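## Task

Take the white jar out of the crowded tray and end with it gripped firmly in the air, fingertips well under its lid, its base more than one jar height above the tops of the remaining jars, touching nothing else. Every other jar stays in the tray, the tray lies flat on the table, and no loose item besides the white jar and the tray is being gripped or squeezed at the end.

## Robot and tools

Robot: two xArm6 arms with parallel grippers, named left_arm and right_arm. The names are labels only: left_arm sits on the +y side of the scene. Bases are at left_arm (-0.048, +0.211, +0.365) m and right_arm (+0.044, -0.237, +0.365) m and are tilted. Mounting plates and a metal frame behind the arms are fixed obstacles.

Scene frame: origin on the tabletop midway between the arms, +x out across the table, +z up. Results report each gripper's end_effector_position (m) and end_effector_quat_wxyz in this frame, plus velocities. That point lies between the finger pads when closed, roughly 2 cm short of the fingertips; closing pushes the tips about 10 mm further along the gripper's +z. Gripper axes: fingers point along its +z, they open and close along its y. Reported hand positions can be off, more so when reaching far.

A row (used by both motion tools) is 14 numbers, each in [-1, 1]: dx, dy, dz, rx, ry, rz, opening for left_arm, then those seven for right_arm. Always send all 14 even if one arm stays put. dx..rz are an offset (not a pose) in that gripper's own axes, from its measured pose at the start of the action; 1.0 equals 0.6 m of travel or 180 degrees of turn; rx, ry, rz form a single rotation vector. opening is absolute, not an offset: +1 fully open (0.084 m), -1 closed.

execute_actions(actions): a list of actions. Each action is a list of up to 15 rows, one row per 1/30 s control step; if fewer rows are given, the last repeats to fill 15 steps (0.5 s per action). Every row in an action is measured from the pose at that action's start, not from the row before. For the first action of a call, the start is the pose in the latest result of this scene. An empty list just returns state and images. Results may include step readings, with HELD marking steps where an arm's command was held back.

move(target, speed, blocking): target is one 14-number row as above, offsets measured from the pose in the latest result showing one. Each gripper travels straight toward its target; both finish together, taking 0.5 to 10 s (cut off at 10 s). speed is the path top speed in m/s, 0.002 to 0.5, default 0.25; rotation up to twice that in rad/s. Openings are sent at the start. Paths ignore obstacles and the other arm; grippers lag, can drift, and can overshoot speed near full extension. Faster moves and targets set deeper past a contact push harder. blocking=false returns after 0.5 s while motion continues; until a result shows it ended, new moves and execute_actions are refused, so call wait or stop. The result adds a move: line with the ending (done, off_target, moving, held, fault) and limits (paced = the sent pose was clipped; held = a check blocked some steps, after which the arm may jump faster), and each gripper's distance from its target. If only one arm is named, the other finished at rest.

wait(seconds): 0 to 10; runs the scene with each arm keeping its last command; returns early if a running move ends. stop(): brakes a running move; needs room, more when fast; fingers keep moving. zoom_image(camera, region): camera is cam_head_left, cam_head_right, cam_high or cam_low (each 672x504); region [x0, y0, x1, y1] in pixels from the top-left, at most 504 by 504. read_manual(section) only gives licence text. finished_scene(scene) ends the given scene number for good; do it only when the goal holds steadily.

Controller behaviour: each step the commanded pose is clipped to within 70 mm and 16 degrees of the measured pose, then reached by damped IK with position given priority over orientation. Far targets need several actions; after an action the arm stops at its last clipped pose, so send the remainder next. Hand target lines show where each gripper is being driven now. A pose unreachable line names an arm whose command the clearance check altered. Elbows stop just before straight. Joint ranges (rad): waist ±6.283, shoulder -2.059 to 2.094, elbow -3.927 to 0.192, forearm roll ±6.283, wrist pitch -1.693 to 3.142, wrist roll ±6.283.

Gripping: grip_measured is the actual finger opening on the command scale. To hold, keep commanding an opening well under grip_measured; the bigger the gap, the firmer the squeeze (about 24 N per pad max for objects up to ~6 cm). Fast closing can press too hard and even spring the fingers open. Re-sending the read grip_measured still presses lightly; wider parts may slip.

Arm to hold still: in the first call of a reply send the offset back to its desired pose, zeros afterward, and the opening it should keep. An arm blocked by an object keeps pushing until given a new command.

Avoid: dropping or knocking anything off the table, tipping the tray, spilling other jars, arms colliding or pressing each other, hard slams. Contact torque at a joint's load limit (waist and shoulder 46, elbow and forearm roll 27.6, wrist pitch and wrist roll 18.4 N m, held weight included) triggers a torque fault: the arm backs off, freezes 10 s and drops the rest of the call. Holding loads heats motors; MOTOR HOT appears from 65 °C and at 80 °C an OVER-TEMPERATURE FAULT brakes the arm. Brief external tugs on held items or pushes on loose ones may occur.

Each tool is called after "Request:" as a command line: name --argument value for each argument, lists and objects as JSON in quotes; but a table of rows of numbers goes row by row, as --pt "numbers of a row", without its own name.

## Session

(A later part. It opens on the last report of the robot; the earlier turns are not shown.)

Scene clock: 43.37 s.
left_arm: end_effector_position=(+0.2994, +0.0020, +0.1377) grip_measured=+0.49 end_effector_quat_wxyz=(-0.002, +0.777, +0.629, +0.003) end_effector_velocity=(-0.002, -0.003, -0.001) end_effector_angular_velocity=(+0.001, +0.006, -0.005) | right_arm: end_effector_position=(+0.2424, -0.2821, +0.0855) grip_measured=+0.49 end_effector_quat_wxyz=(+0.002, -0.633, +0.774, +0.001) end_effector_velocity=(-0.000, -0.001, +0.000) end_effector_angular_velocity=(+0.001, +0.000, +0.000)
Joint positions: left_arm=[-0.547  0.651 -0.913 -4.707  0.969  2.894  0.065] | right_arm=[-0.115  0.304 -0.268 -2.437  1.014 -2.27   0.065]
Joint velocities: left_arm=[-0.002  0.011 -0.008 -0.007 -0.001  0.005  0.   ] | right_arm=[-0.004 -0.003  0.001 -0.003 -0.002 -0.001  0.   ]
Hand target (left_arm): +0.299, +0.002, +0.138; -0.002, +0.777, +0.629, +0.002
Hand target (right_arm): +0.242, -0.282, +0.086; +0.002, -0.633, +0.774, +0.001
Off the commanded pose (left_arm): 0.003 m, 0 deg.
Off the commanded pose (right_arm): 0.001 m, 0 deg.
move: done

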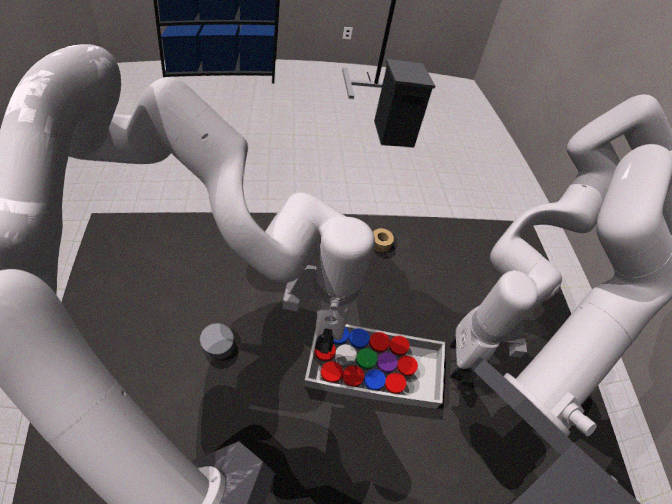

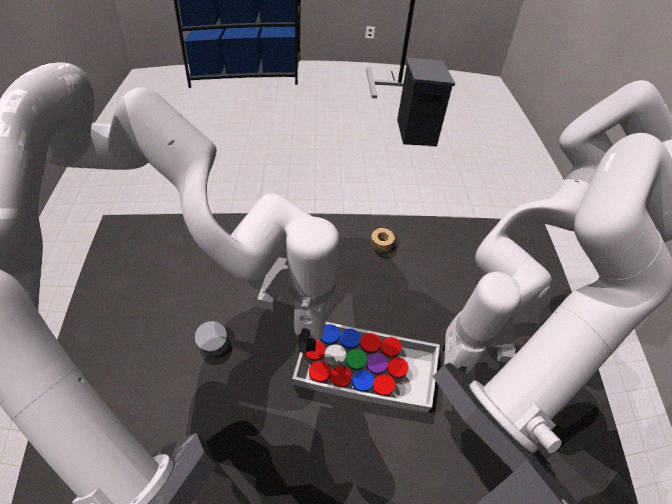

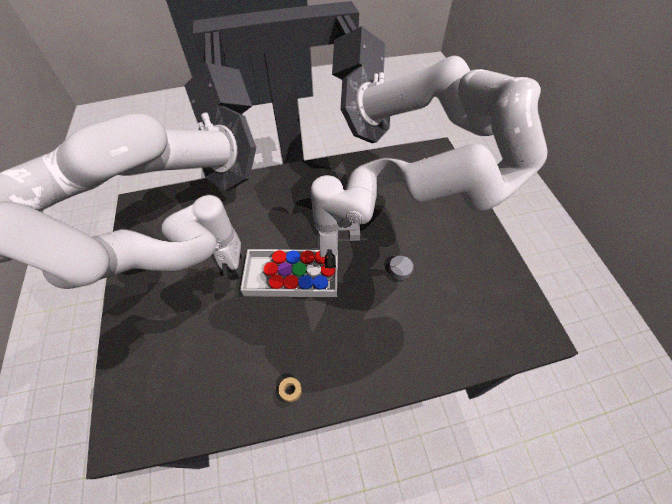

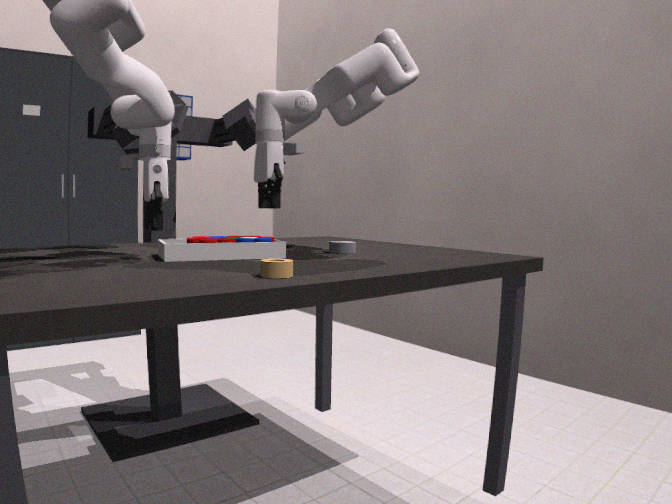

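Request:
move --target '[-0.117,0.003,0.103,0,0,0,0.5,0.005,0,0.09,0,0,0,0.5]' --speed 0.15

Request:
zoom_image --camera "cam_head_left" --region '[290,300,480,420]'

Request:
zoom_image --camera "cam_low" --region '[130,185,310,285]'

Request:
zoom_image --camera "cam_high" --region '[215,235,355,310]'

Scene clock: 48.57 s.
left_arm: end_effector_position=(+0.2868, -0.0666, +0.0758) grip_measured=+0.49 end_effector_quat_wxyz=(-0.002, +0.777, +0.629, +0.003) end_effector_velocity=(-0.002, -0.001, -0.002) end_effector_angular_velocity=(+0.001, +0.001, -0.003) | right_arm: end_effector_position=(+0.2417, -0.2850, +0.0316) grip_measured=+0.49 end_effector_quat_wxyz=(+0.002, -0.634, +0.774, +0.001) end_effector_velocity=(+0.000, -0.000, -0.001) end_effector_angular_velocity=(-0.001, -0.001, -0.001)
Joint positions: left_arm=[-0.518  0.974 -1.216 -4.663  0.962  2.868  0.065] | right_arm=[-0.25   0.476 -0.421 -2.575  1.031 -2.264  0.065]
Joint velocities: left_arm=[ 0.001  0.008 -0.006  0.001  0.     0.    -0.   ] | right_arm=[-0.002  0.002 -0.003 -0.002  0.     0.    -0.   ]
Hand target (left_arm): +0.287, -0.067, +0.076; -0.002, +0.777, +0.629, +0.003
Hand target (right_arm): +0.242, -0.285, +0.031; +0.002, -0.634, +0.774, +0.001
Off the commanded pose (left_arm): 0.000 m, 0 deg.
Off the commanded pose (right_arm): 0.000 m, 0 deg.
move: done

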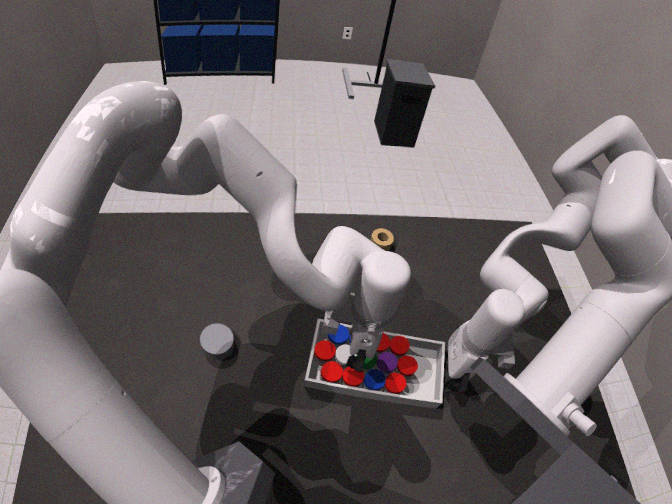

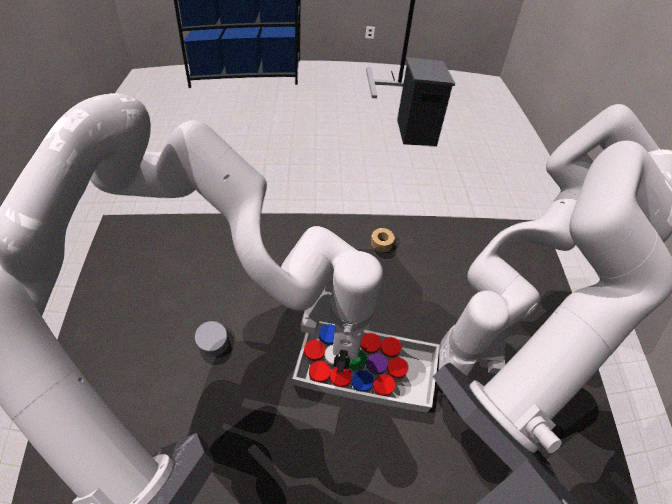

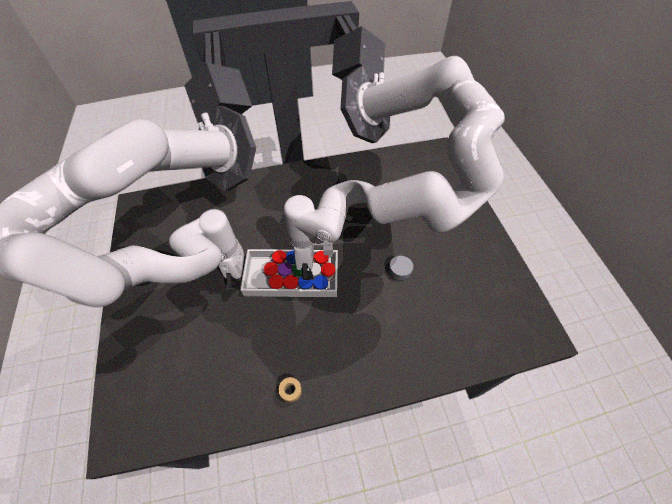

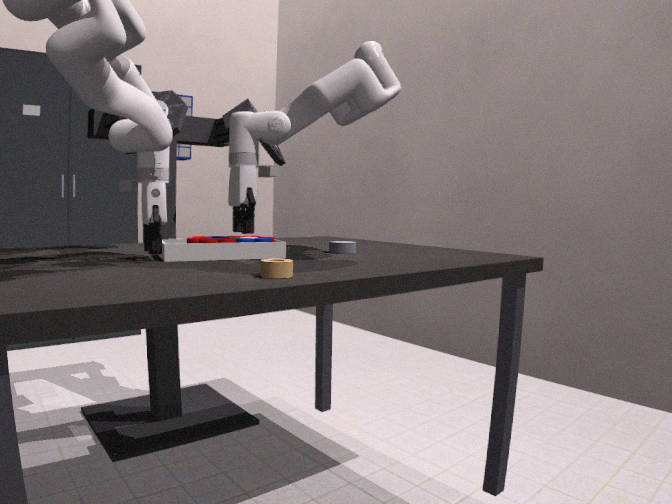

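Region (290, 300, 480, 420) of cam_head_left's 672x504 image, scaled by 2.653, with more detail than that image has; it fills the top 318 rows of this view, and the rest is white.

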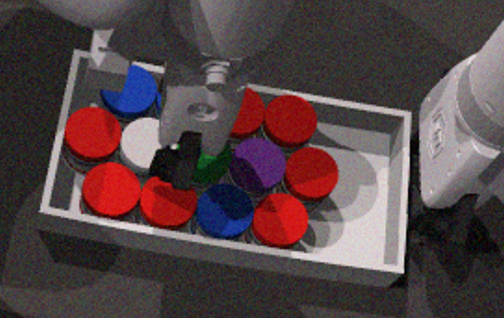

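Region (130, 185, 310, 285) of cam_low's 672x504 image, scaled by 2.800, with more detail than that image has.

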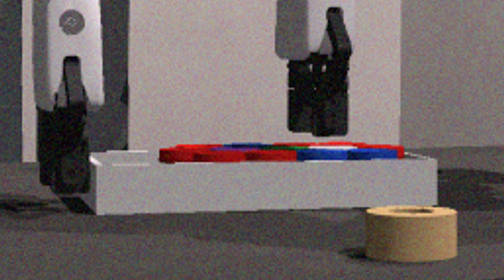

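Region (215, 235, 355, 310) of cam_high's 672x504 image, scaled by 3.600, with more detail than that image has; it fills the top 270 rows of this view, and the rest is white.

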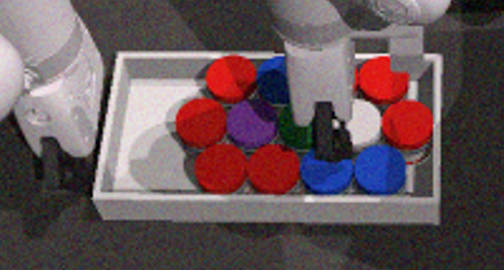

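Request:
move --target '[-0.005,0,0.025,0,0,0,0.5,-0.03,0,0,0,0,0,0.5]' --speed 0.02

Request:
execute_actions --actions '[[[-0.015,0,0.005,0,0,0,0.5,0,0,0,0,0,0,0.5]],[[-0.02,0,0.005,0,0,0,0.5,0,0,0,0,0,0,0.5]]]'

Request:
zoom_image --camera "cam_head_left" --region '[290,300,480,420]'

Scene clock: 52.93 s.
left_arm: end_effector_position=(+0.2873, -0.0704, +0.0627) grip_measured=+0.50 end_effector_quat_wxyz=(+0.000, +0.777, +0.629, +0.003) end_effector_velocity=(+0.001, -0.000, -0.002) end_effector_angular_velocity=(+0.000, -0.002, -0.000) | right_arm: end_effector_position=(+0.2452, -0.2687, +0.0314) grip_measured=+0.49 end_effector_quat_wxyz=(+0.001, -0.633, +0.774, -0.000) end_effector_velocity=(+0.000, +0.001, -0.000) end_effector_angular_velocity=(-0.004, +0.001, -0.003)
Joint positions: left_arm=[-0.496  1.01  -1.253 -4.639  0.956  2.867  0.065] | right_arm=[-0.185  0.522 -0.447 -2.517  1.049 -2.245  0.065]
Joint velocities: left_arm=[ 0.002  0.004 -0.005  0.004  0.001  0.     0.   ] | right_arm=[ 0.007  0.005 -0.004  0.009  0.003  0.002  0.   ]
Hand target (left_arm): +0.286, -0.070, +0.061; -0.002, +0.777, +0.629, +0.003
Hand target (right_arm): +0.245, -0.267, +0.032; +0.002, -0.633, +0.774, +0.001
Off the commanded pose (left_arm): 0.002 m, 0 deg.
Off the commanded pose (right_arm): 0.001 m, 0 deg.
move: done

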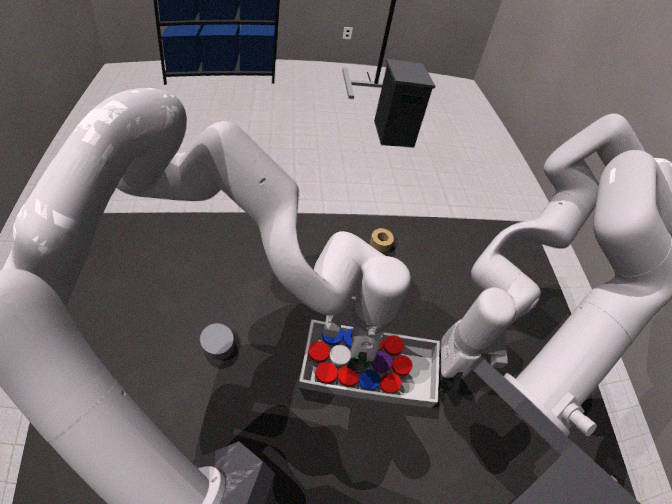

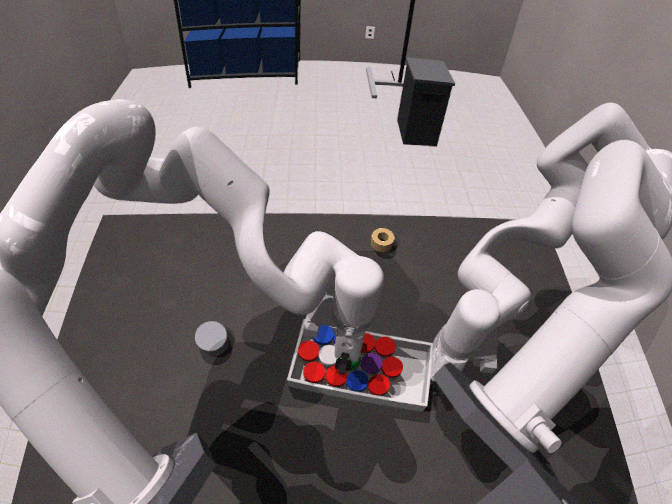

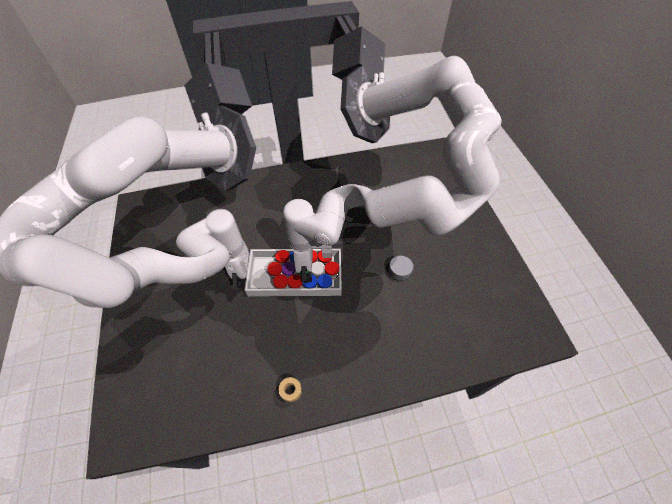

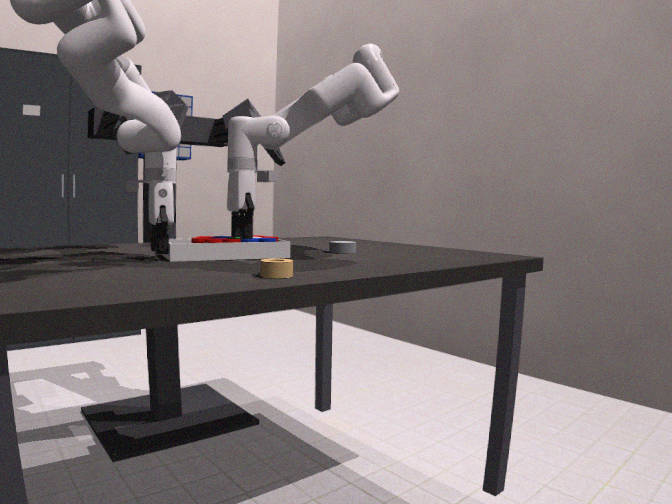

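Scene clock: 53.93 s.
left_arm: end_effector_position=(+0.2858, -0.0941, +0.0610) grip_measured=+0.51 end_effector_quat_wxyz=(+0.005, +0.778, +0.629, +0.004) end_effector_velocity=(-0.000, -0.003, +0.000) end_effector_angular_velocity=(-0.003, -0.001, -0.000) | right_arm: end_effector_position=(+0.2452, -0.2688, +0.0314) grip_measured=+0.49 end_effector_quat_wxyz=(+0.001, -0.633, +0.775, -0.000) end_effector_velocity=(+0.000, -0.000, -0.000) end_effector_angular_velocity=(-0.000, -0.001, +0.001)
Joint positions: left_arm=[-0.522  1.077 -1.331 -4.66   0.96   2.876  0.065] | right_arm=[-0.186  0.522 -0.447 -2.517  1.049 -2.245  0.065]
Joint velocities: left_arm=[-0.003  0.006 -0.007 -0.001 -0.001 -0.    -0.   ] | right_arm=[-0.    -0.    -0.    -0.001  0.001 -0.    -0.   ]
Hand target (left_arm): +0.285, -0.092, +0.059; +0.003, +0.777, +0.630, +0.004
Hand target (right_arm): +0.245, -0.269, +0.031; +0.001, -0.633, +0.775, -0.000
Off the commanded pose (left_arm): 0.003 m, 0 deg.
Off the commanded pose (right_arm): 0.000 m, 0 deg.
Step readings (end_effector_position; steps 1 to 15: 1st action; 16 to 30: 2nd action):
0: left_arm (+0.2873, -0.0704, +0.0627) | right_arm (+0.2452, -0.2687, +0.0314)
1: left_arm (+0.2873, -0.0705, +0.0626) | right_arm (+0.2452, -0.2687, +0.0314)
2: left_arm (+0.2874, -0.0712, +0.0625) | right_arm (+0.2452, -0.2688, +0.0314)
4: left_arm (+0.2882, -0.0761, +0.0622) | right_arm (+0.2452, -0.2688, +0.0314)
8: left_arm (+0.2883, -0.0800, +0.0618) | right_arm (+0.2452, -0.2688, +0.0314)
15: left_arm (+0.2879, -0.0806, +0.0616) | right_arm (+0.2452, -0.2688, +0.0314)
16: left_arm (+0.2878, -0.0807, +0.0616) | right_arm (+0.2452, -0.2688, +0.0314)
17: left_arm (+0.2879, -0.0814, +0.0615) | right_arm (+0.2452, -0.2688, +0.0314)
19: left_arm (+0.2876, -0.0875, +0.0613) | right_arm (+0.2452, -0.2688, +0.0314)
23: left_arm (+0.2861, -0.0929, +0.0610) | right_arm (+0.2452, -0.2688, +0.0314)
30: end_effector_position above

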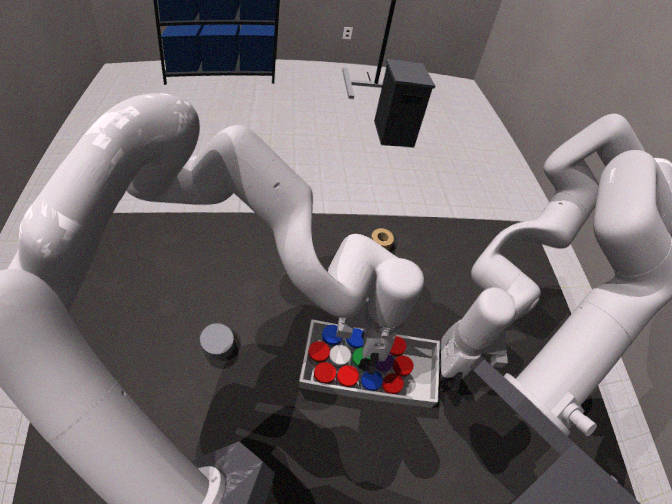

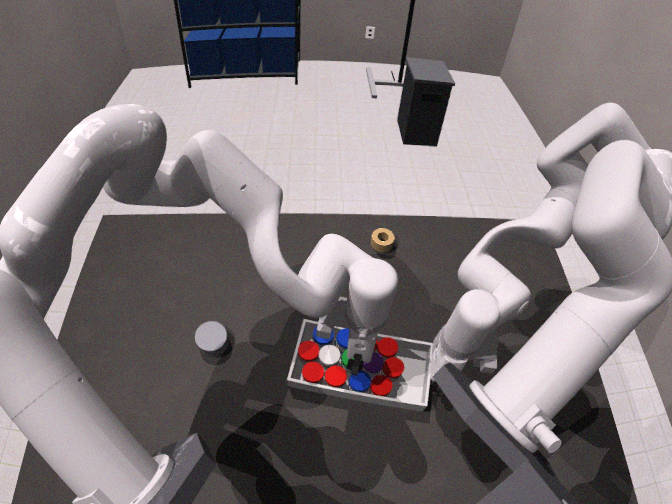

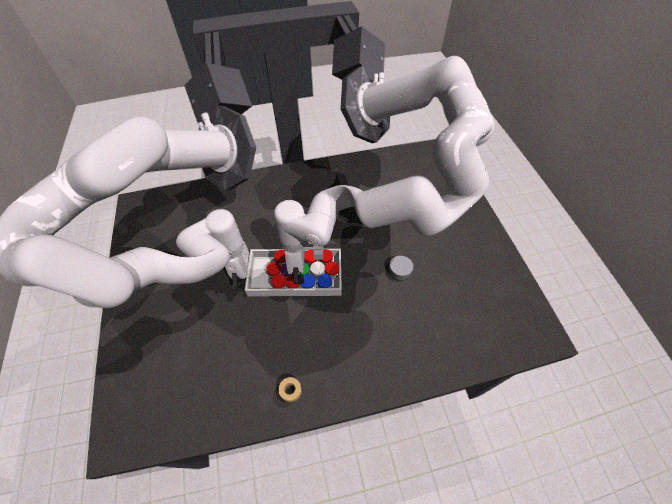

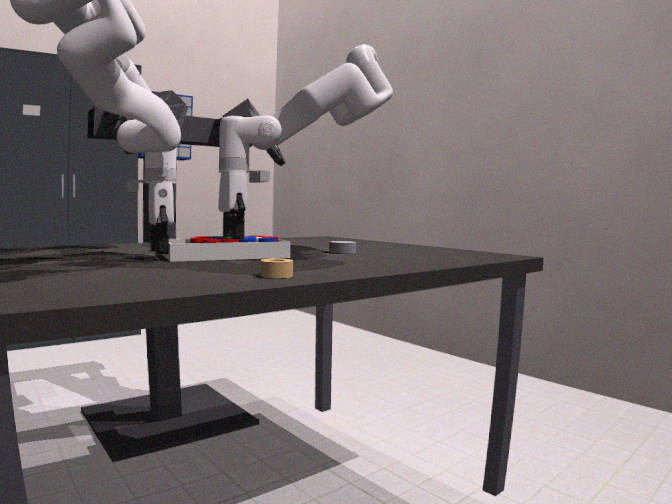

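Region (290, 300, 480, 420) of cam_head_left's 672x504 image, scaled by 2.653, with more detail than that image has; it fills the top 318 rows of this view, and the rest is white.

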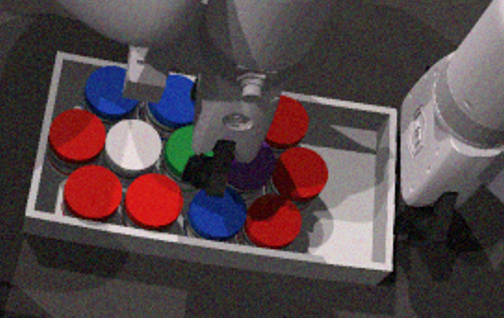

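Request:
move --target '[-0.05,-0.008,0.006,0,0,0,0.5,0,0,0,0,0,0,0.5]' --speed 0.015

Request:
zoom_image --camera "cam_head_left" --region '[290,300,480,420]'

Scene clock: 64.70 s.
left_arm: end_effector_position=(+0.2781, -0.1246, +0.0607) grip_measured=+0.51 end_effector_quat_wxyz=(+0.009, +0.777, +0.629, +0.005) end_effector_velocity=(+0.000, -0.000, +0.000) end_effector_angular_velocity=(+0.003, -0.002, -0.000) | right_arm: end_effector_position=(+0.2452, -0.2688, +0.0314) grip_measured=+0.49 end_effector_quat_wxyz=(+0.001, -0.633, +0.775, -0.000) end_effector_velocity=(+0.000, -0.000, -0.000) end_effector_angular_velocity=(-0.000, -0.000, -0.000)
Joint positions: left_arm=[-0.561  1.166 -1.432 -4.695  0.968  2.883  0.065] | right_arm=[-0.186  0.522 -0.447 -2.517  1.049 -2.245  0.065]
Joint velocities: left_arm=[-0.002  0.003 -0.003 -0.002  0.004  0.001  0.   ] | right_arm=[-0. -0. -0. -0.  0.  0. -0.]
Hand target (left_arm): +0.275, -0.122, +0.057; +0.005, +0.778, +0.629, +0.004
Hand target (right_arm): +0.245, -0.269, +0.031; +0.001, -0.633, +0.775, -0.000
Off the commanded pose (left_arm): 0.005 m, 0 deg.
Off the commanded pose (right_arm): 0.000 m, 0 deg.
move: off_target (left_arm)

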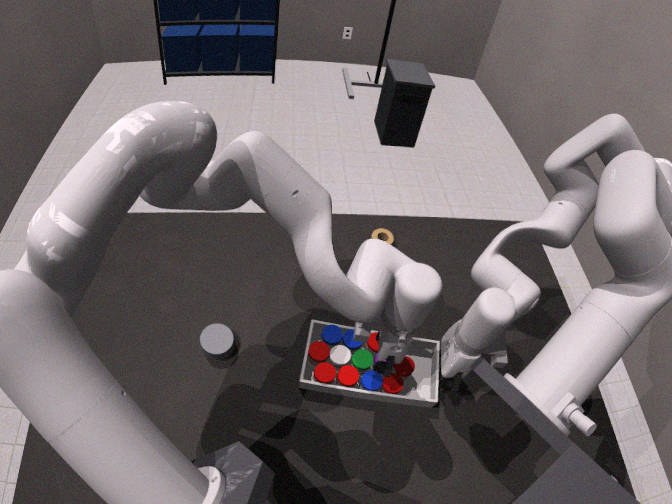

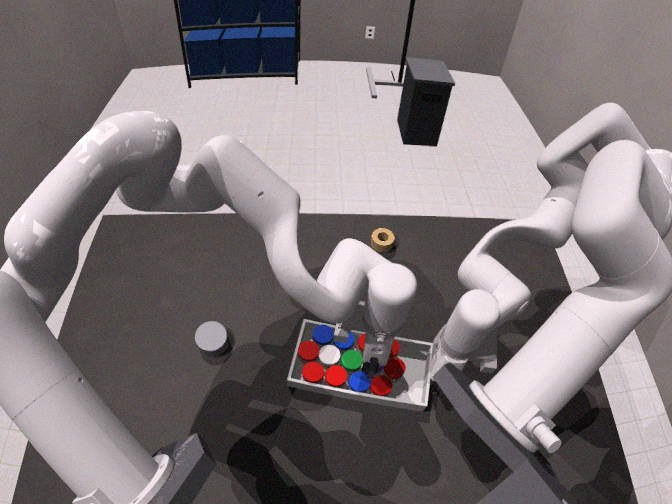

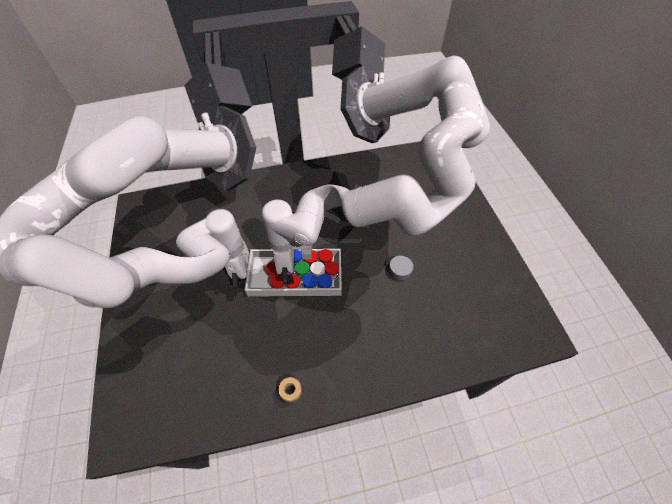

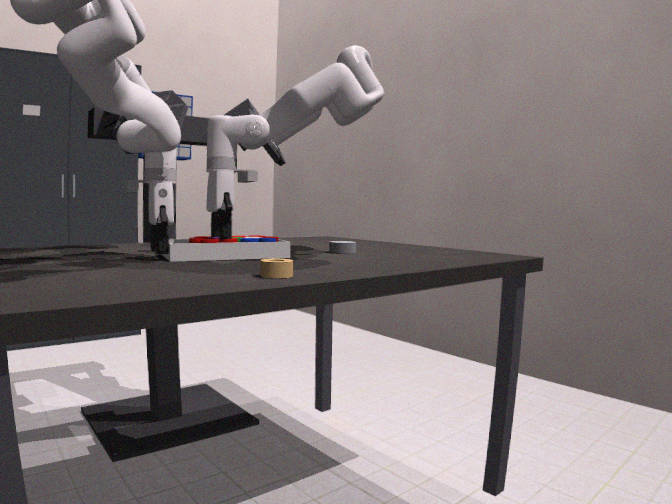

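Region (290, 300, 480, 420) of cam_head_left's 672x504 image, scaled by 2.653, with more detail than that image has; it fills the top 318 rows of this view, and the rest is white.

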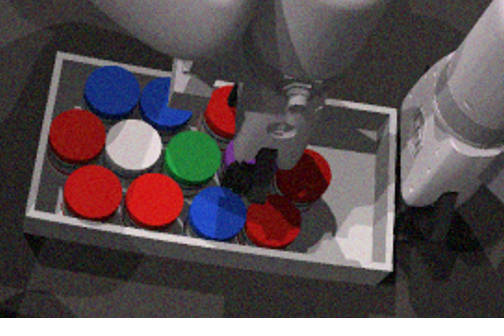

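Request:
move --target '[0.02,0,-0.05,0.004,0.004,0,1,0,0,0,0,0,0,0.5]'

Request:
move --target '[0.063,-0.079,0,0,0,0.5,1,0,0,0,0,0,0,0.5]' --speed 0.5

Request:
move --target '[0,0,0.02,-0.111,0,0,1,0,0,0,0,0,0,0.5]'

Request:
zoom_image --camera "cam_head_left" --region '[290,300,450,420]'

Request:
zoom_image --camera "cam_low" --region '[130,185,310,285]'

Scene clock: 78.90 s.
left_arm: end_effector_position=(+0.2797, -0.1124, +0.0902) grip_measured=+1.00 end_effector_quat_wxyz=(+0.000, +0.777, +0.629, +0.006) end_effector_velocity=(+0.002, -0.000, +0.002) end_effector_angular_velocity=(-0.002, -0.003, +0.001) | right_arm: end_effector_position=(+0.2452, -0.2687, +0.0314) grip_measured=+0.49 end_effector_quat_wxyz=(+0.001, -0.633, +0.775, -0.000) end_effector_velocity=(-0.000, -0.000, +0.000) end_effector_angular_velocity=(-0.000, +0.001, +0.000)
Joint positions: left_arm=[-0.605  1.081 -1.346 -4.757  0.989  2.893  0.084] | right_arm=[-0.186  0.522 -0.447 -2.517  1.049 -2.245  0.065]
Joint velocities: left_arm=[-0.004 -0.006  0.002 -0.002  0.001  0.001 -0.   ] | right_arm=[-0.     0.     0.     0.     0.    -0.001 -0.   ]
Hand target (left_arm): +0.280, -0.113, +0.091; +0.000, +0.777, +0.629, +0.006
Hand target (right_arm): +0.245, -0.269, +0.031; +0.001, -0.633, +0.775, -0.000
Off the commanded pose (left_arm): 0.001 m, 0 deg.
Off the commanded pose (right_arm): 0.000 m, 0 deg.
move: done

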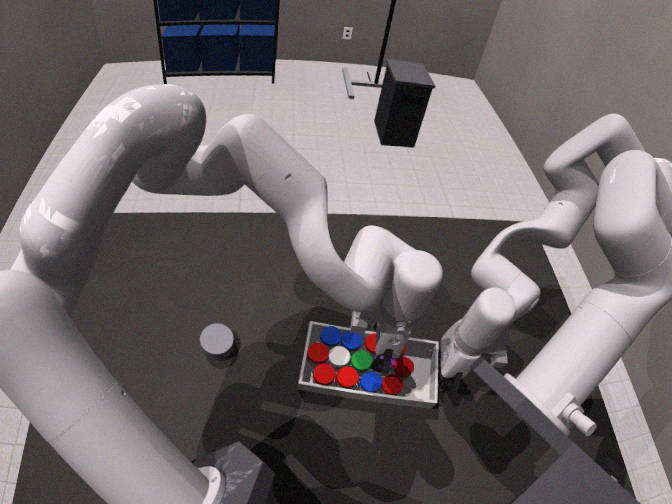

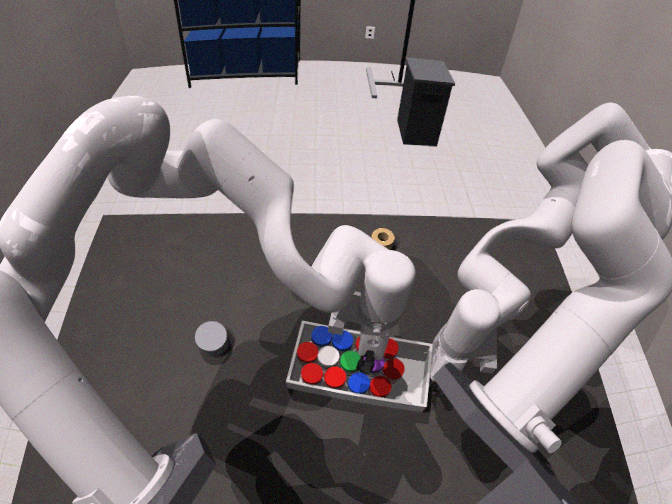

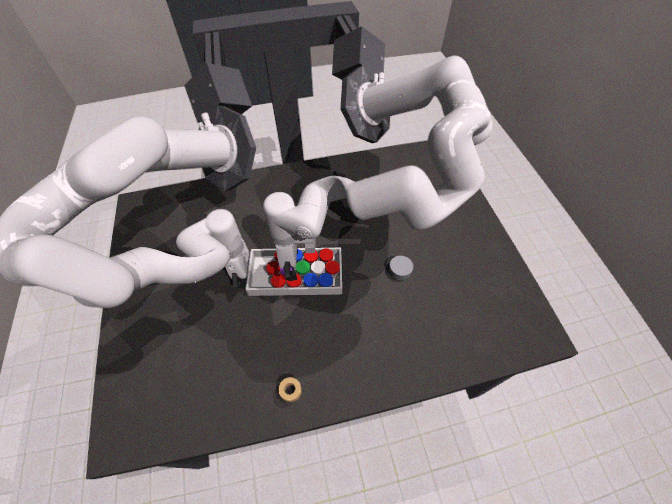

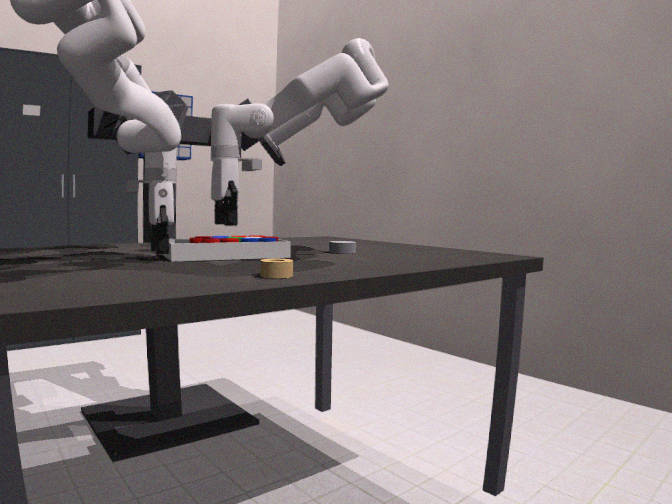

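Scene clock: 81.10 s.
left_arm: end_effector_position=(+0.2414, -0.0656, +0.0901) grip_measured=+1.00 end_effector_quat_wxyz=(-0.004, +0.994, -0.105, +0.004) end_effector_velocity=(-0.001, +0.000, +0.000) end_effector_angular_velocity=(+0.001, +0.002, -0.011) | right_arm: end_effector_position=(+0.2452, -0.2687, +0.0314) grip_measured=+0.49 end_effector_quat_wxyz=(+0.001, -0.633, +0.775, -0.000) end_effector_velocity=(+0.000, +0.000, -0.000) end_effector_angular_velocity=(+0.000, +0.000, -0.000)
Joint positions: left_arm=[-0.576  0.987 -1.13  -4.647  0.984  4.317  0.084] | right_arm=[-0.186  0.522 -0.447 -2.517  1.049 -2.245  0.065]
Joint velocities: left_arm=[-0.    -0.     0.002 -0.002 -0.     0.011 -0.   ] | right_arm=[-0.    -0.    -0.    -0.    -0.001 -0.     0.   ]
Hand target (left_arm): +0.241, -0.066, +0.090; -0.004, +0.994, -0.105, +0.004
Hand target (right_arm): +0.245, -0.269, +0.031; +0.001, -0.633, +0.775, -0.000
Off the commanded pose (left_arm): 0.000 m, 0 deg.
Off the commanded pose (right_arm): 0.000 m, 0 deg.
move: done

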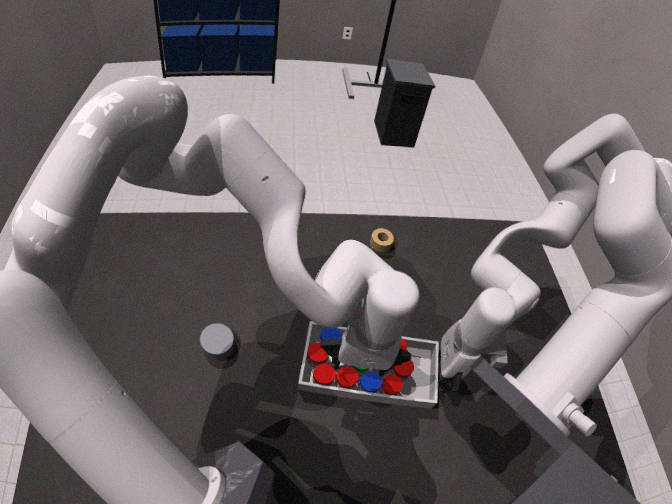

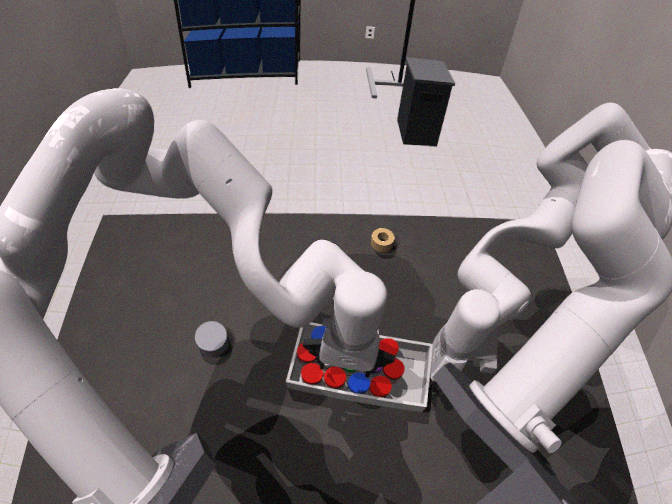

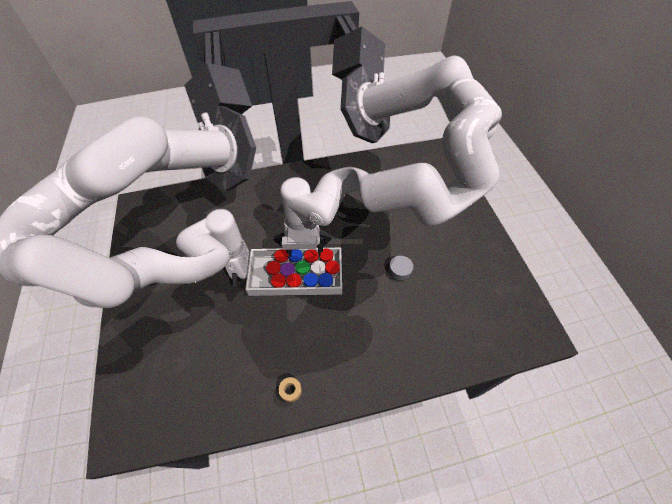

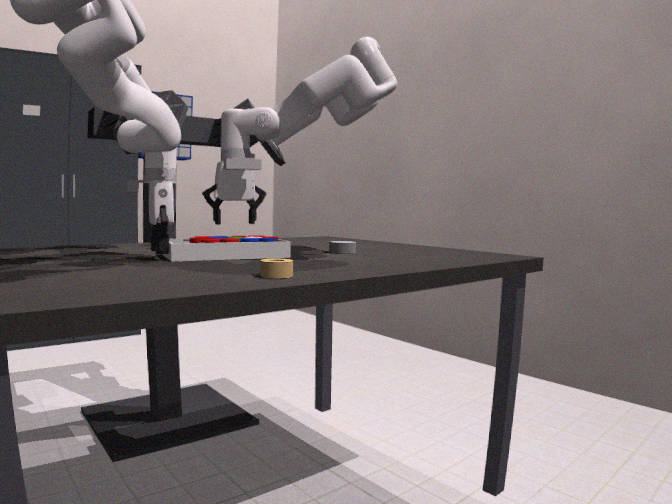

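Scene clock: 82.30 s.
left_arm: end_effector_position=(+0.2414, -0.0660, +0.0784) grip_measured=+1.00 end_effector_quat_wxyz=(+0.169, +0.980, -0.104, -0.014) end_effector_velocity=(+0.002, +0.000, -0.001) end_effector_angular_velocity=(-0.008, -0.001, +0.006) | right_arm: end_effector_position=(+0.2452, -0.2687, +0.0314) grip_measured=+0.49 end_effector_quat_wxyz=(+0.001, -0.633, +0.775, -0.000) end_effector_velocity=(+0.000, -0.000, -0.000) end_effector_angular_velocity=(-0.001, +0.000, -0.001)
Joint positions: left_arm=[-0.356  0.87  -1.026 -4.218  0.636  4.171  0.084] | right_arm=[-0.186  0.522 -0.447 -2.517  1.049 -2.245  0.065]
Joint velocities: left_arm=[ 0.007 -0.002 -0.001  0.016 -0.007 -0.011 -0.   ] | right_arm=[-0.    -0.    -0.     0.     0.     0.001 -0.   ]
Hand target (left_arm): +0.242, -0.066, +0.078; +0.169, +0.980, -0.104, -0.014
Hand target (right_arm): +0.245, -0.269, +0.031; +0.001, -0.633, +0.775, -0.000
Off the commanded pose (left_arm): 0.001 m, 0 deg.
Off the commanded pose (right_arm): 0.000 m, 0 deg.
move: done

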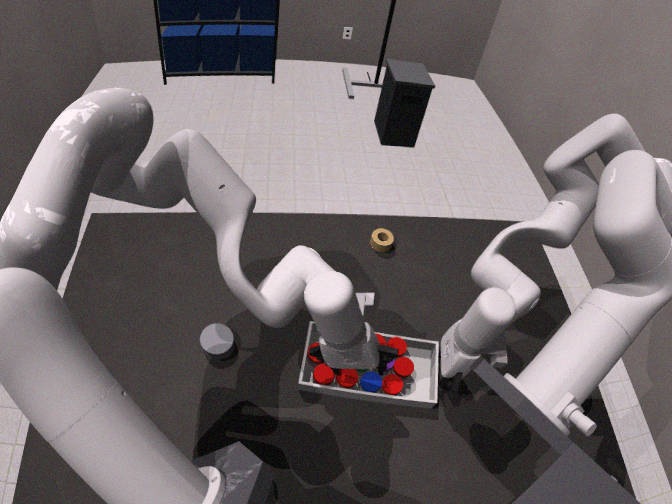

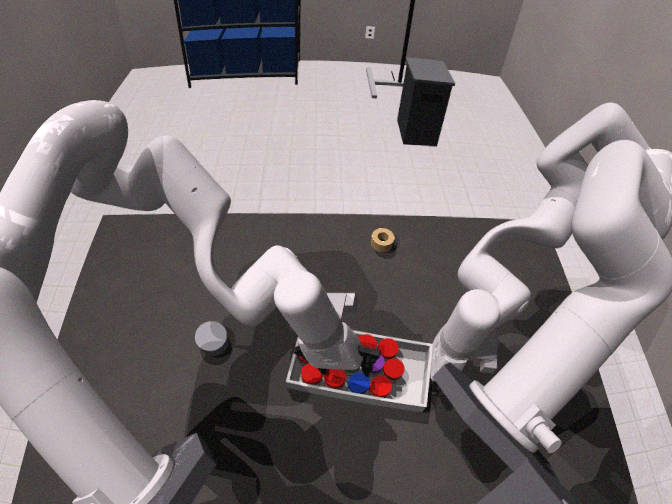

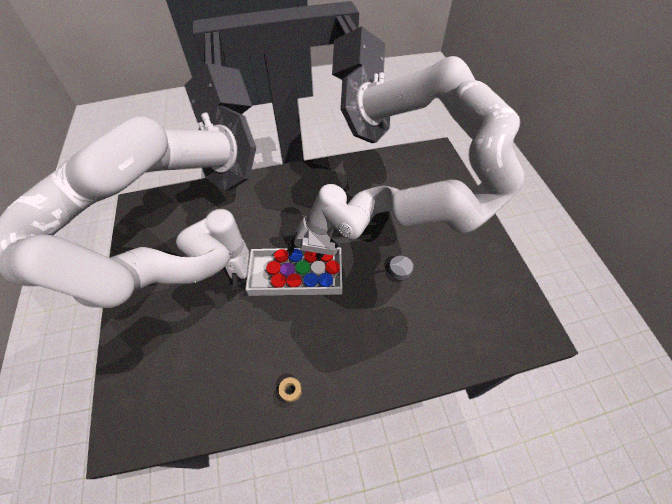

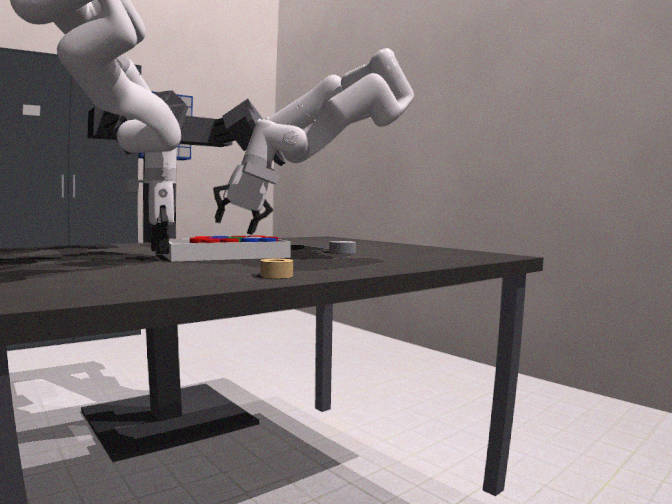

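Region (290, 300, 450, 420) of cam_head_left's 672x504 image, scaled by 3.150, with more detail than that image has; it fills the top 378 rows of this view, and the rest is white.

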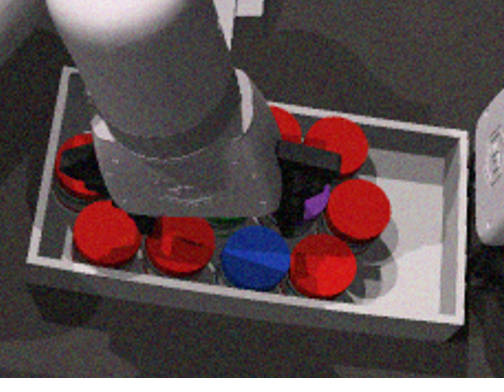

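Region (130, 185, 310, 285) of cam_low's 672x504 image, scaled by 2.800, with more detail than that image has.

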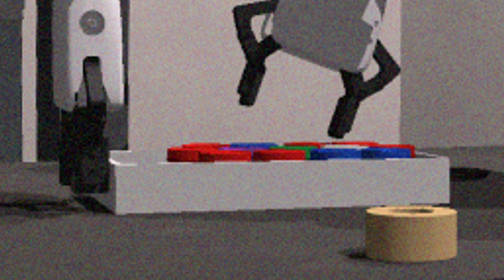

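Request:
move --target '[0,-0.009,0.018,0,0,0,1,0,0,0,0,0,0,0.5]' --speed 0.02

Request:
zoom_image --camera "cam_head_left" --region '[295,340,395,410]'

Request:
zoom_image --camera "cam_high" --region '[265,235,355,300]'

Scene clock: 88.27 s.
left_arm: end_effector_position=(+0.2398, -0.0657, +0.0687) grip_measured=+1.00 end_effector_quat_wxyz=(+0.171, +0.980, -0.106, -0.015) end_effector_velocity=(+0.001, +0.001, -0.004) end_effector_angular_velocity=(+0.004, -0.000, +0.004) | right_arm: end_effector_position=(+0.2452, -0.2687, +0.0314) grip_measured=+0.49 end_effector_quat_wxyz=(+0.001, -0.633, +0.775, -0.000) end_effector_velocity=(-0.000, +0.000, +0.000) end_effector_angular_velocity=(+0.001, +0.001, +0.001)
Joint positions: left_arm=[-0.334  0.89  -1.046 -4.191  0.628  4.169  0.084] | right_arm=[-0.186  0.522 -0.447 -2.517  1.049 -2.245  0.065]
Joint velocities: left_arm=[ 0.007  0.006 -0.008  0.002  0.002 -0.     0.   ] | right_arm=[ 0.    -0.     0.001  0.    -0.001 -0.     0.   ]
Hand target (left_arm): +0.242, -0.065, +0.066; +0.169, +0.980, -0.104, -0.014
Hand target (right_arm): +0.245, -0.269, +0.031; +0.001, -0.633, +0.775, -0.000
Off the commanded pose (left_arm): 0.003 m, 0 deg.
Off the commanded pose (right_arm): 0.000 m, 0 deg.
move: done

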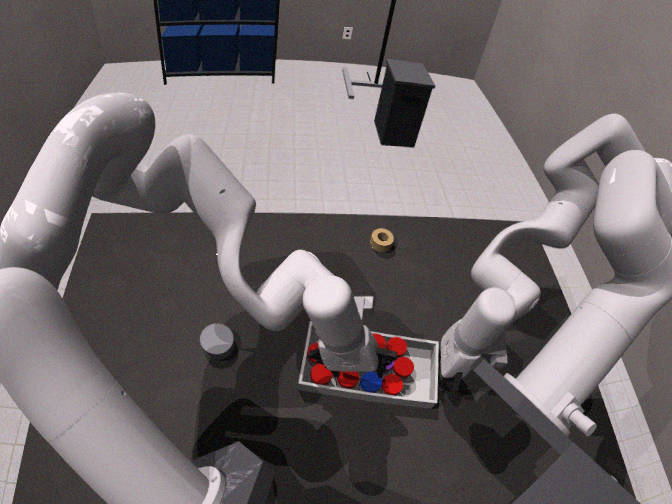

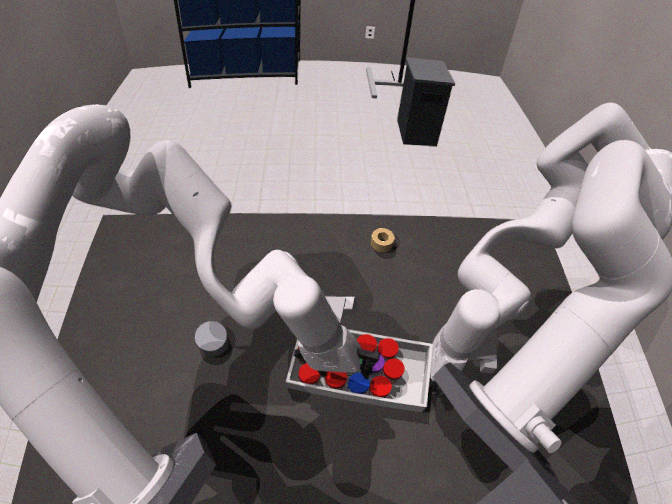

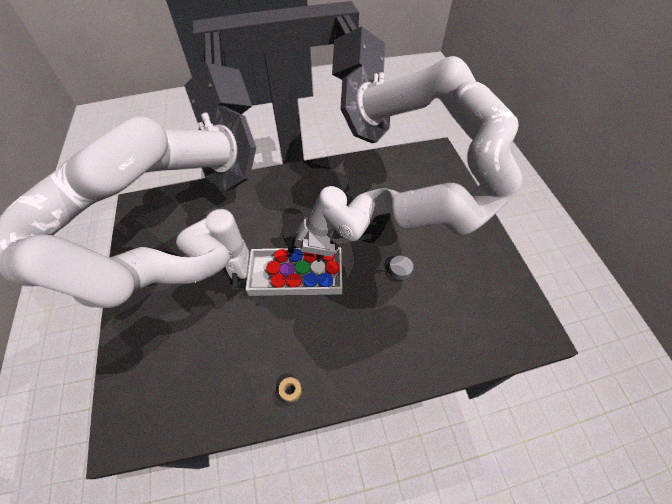

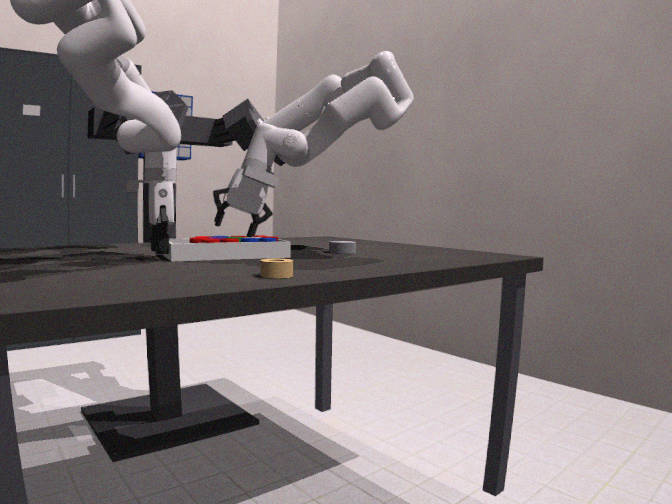

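Region (295, 340, 395, 410) of cam_head_left's 672x504 image, scaled by 5.040, with more detail than that image has; it fills the top 353 rows of this view, and the rest is white.

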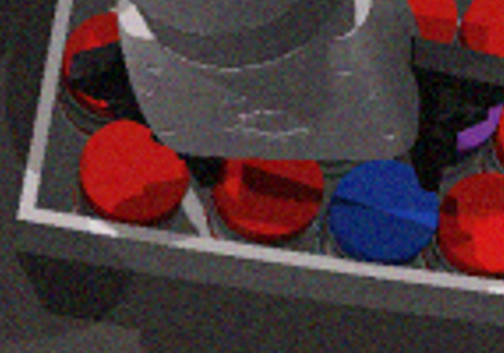

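Region (265, 235, 355, 300) of cam_high's 672x504 image, scaled by 5.600, with more detail than that image has.

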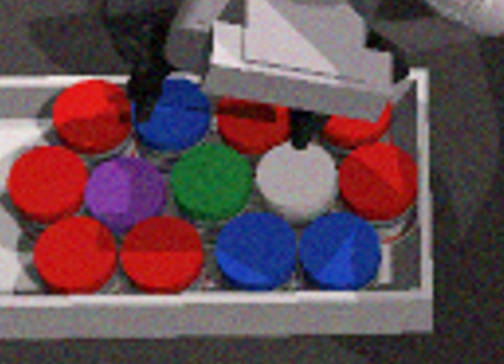

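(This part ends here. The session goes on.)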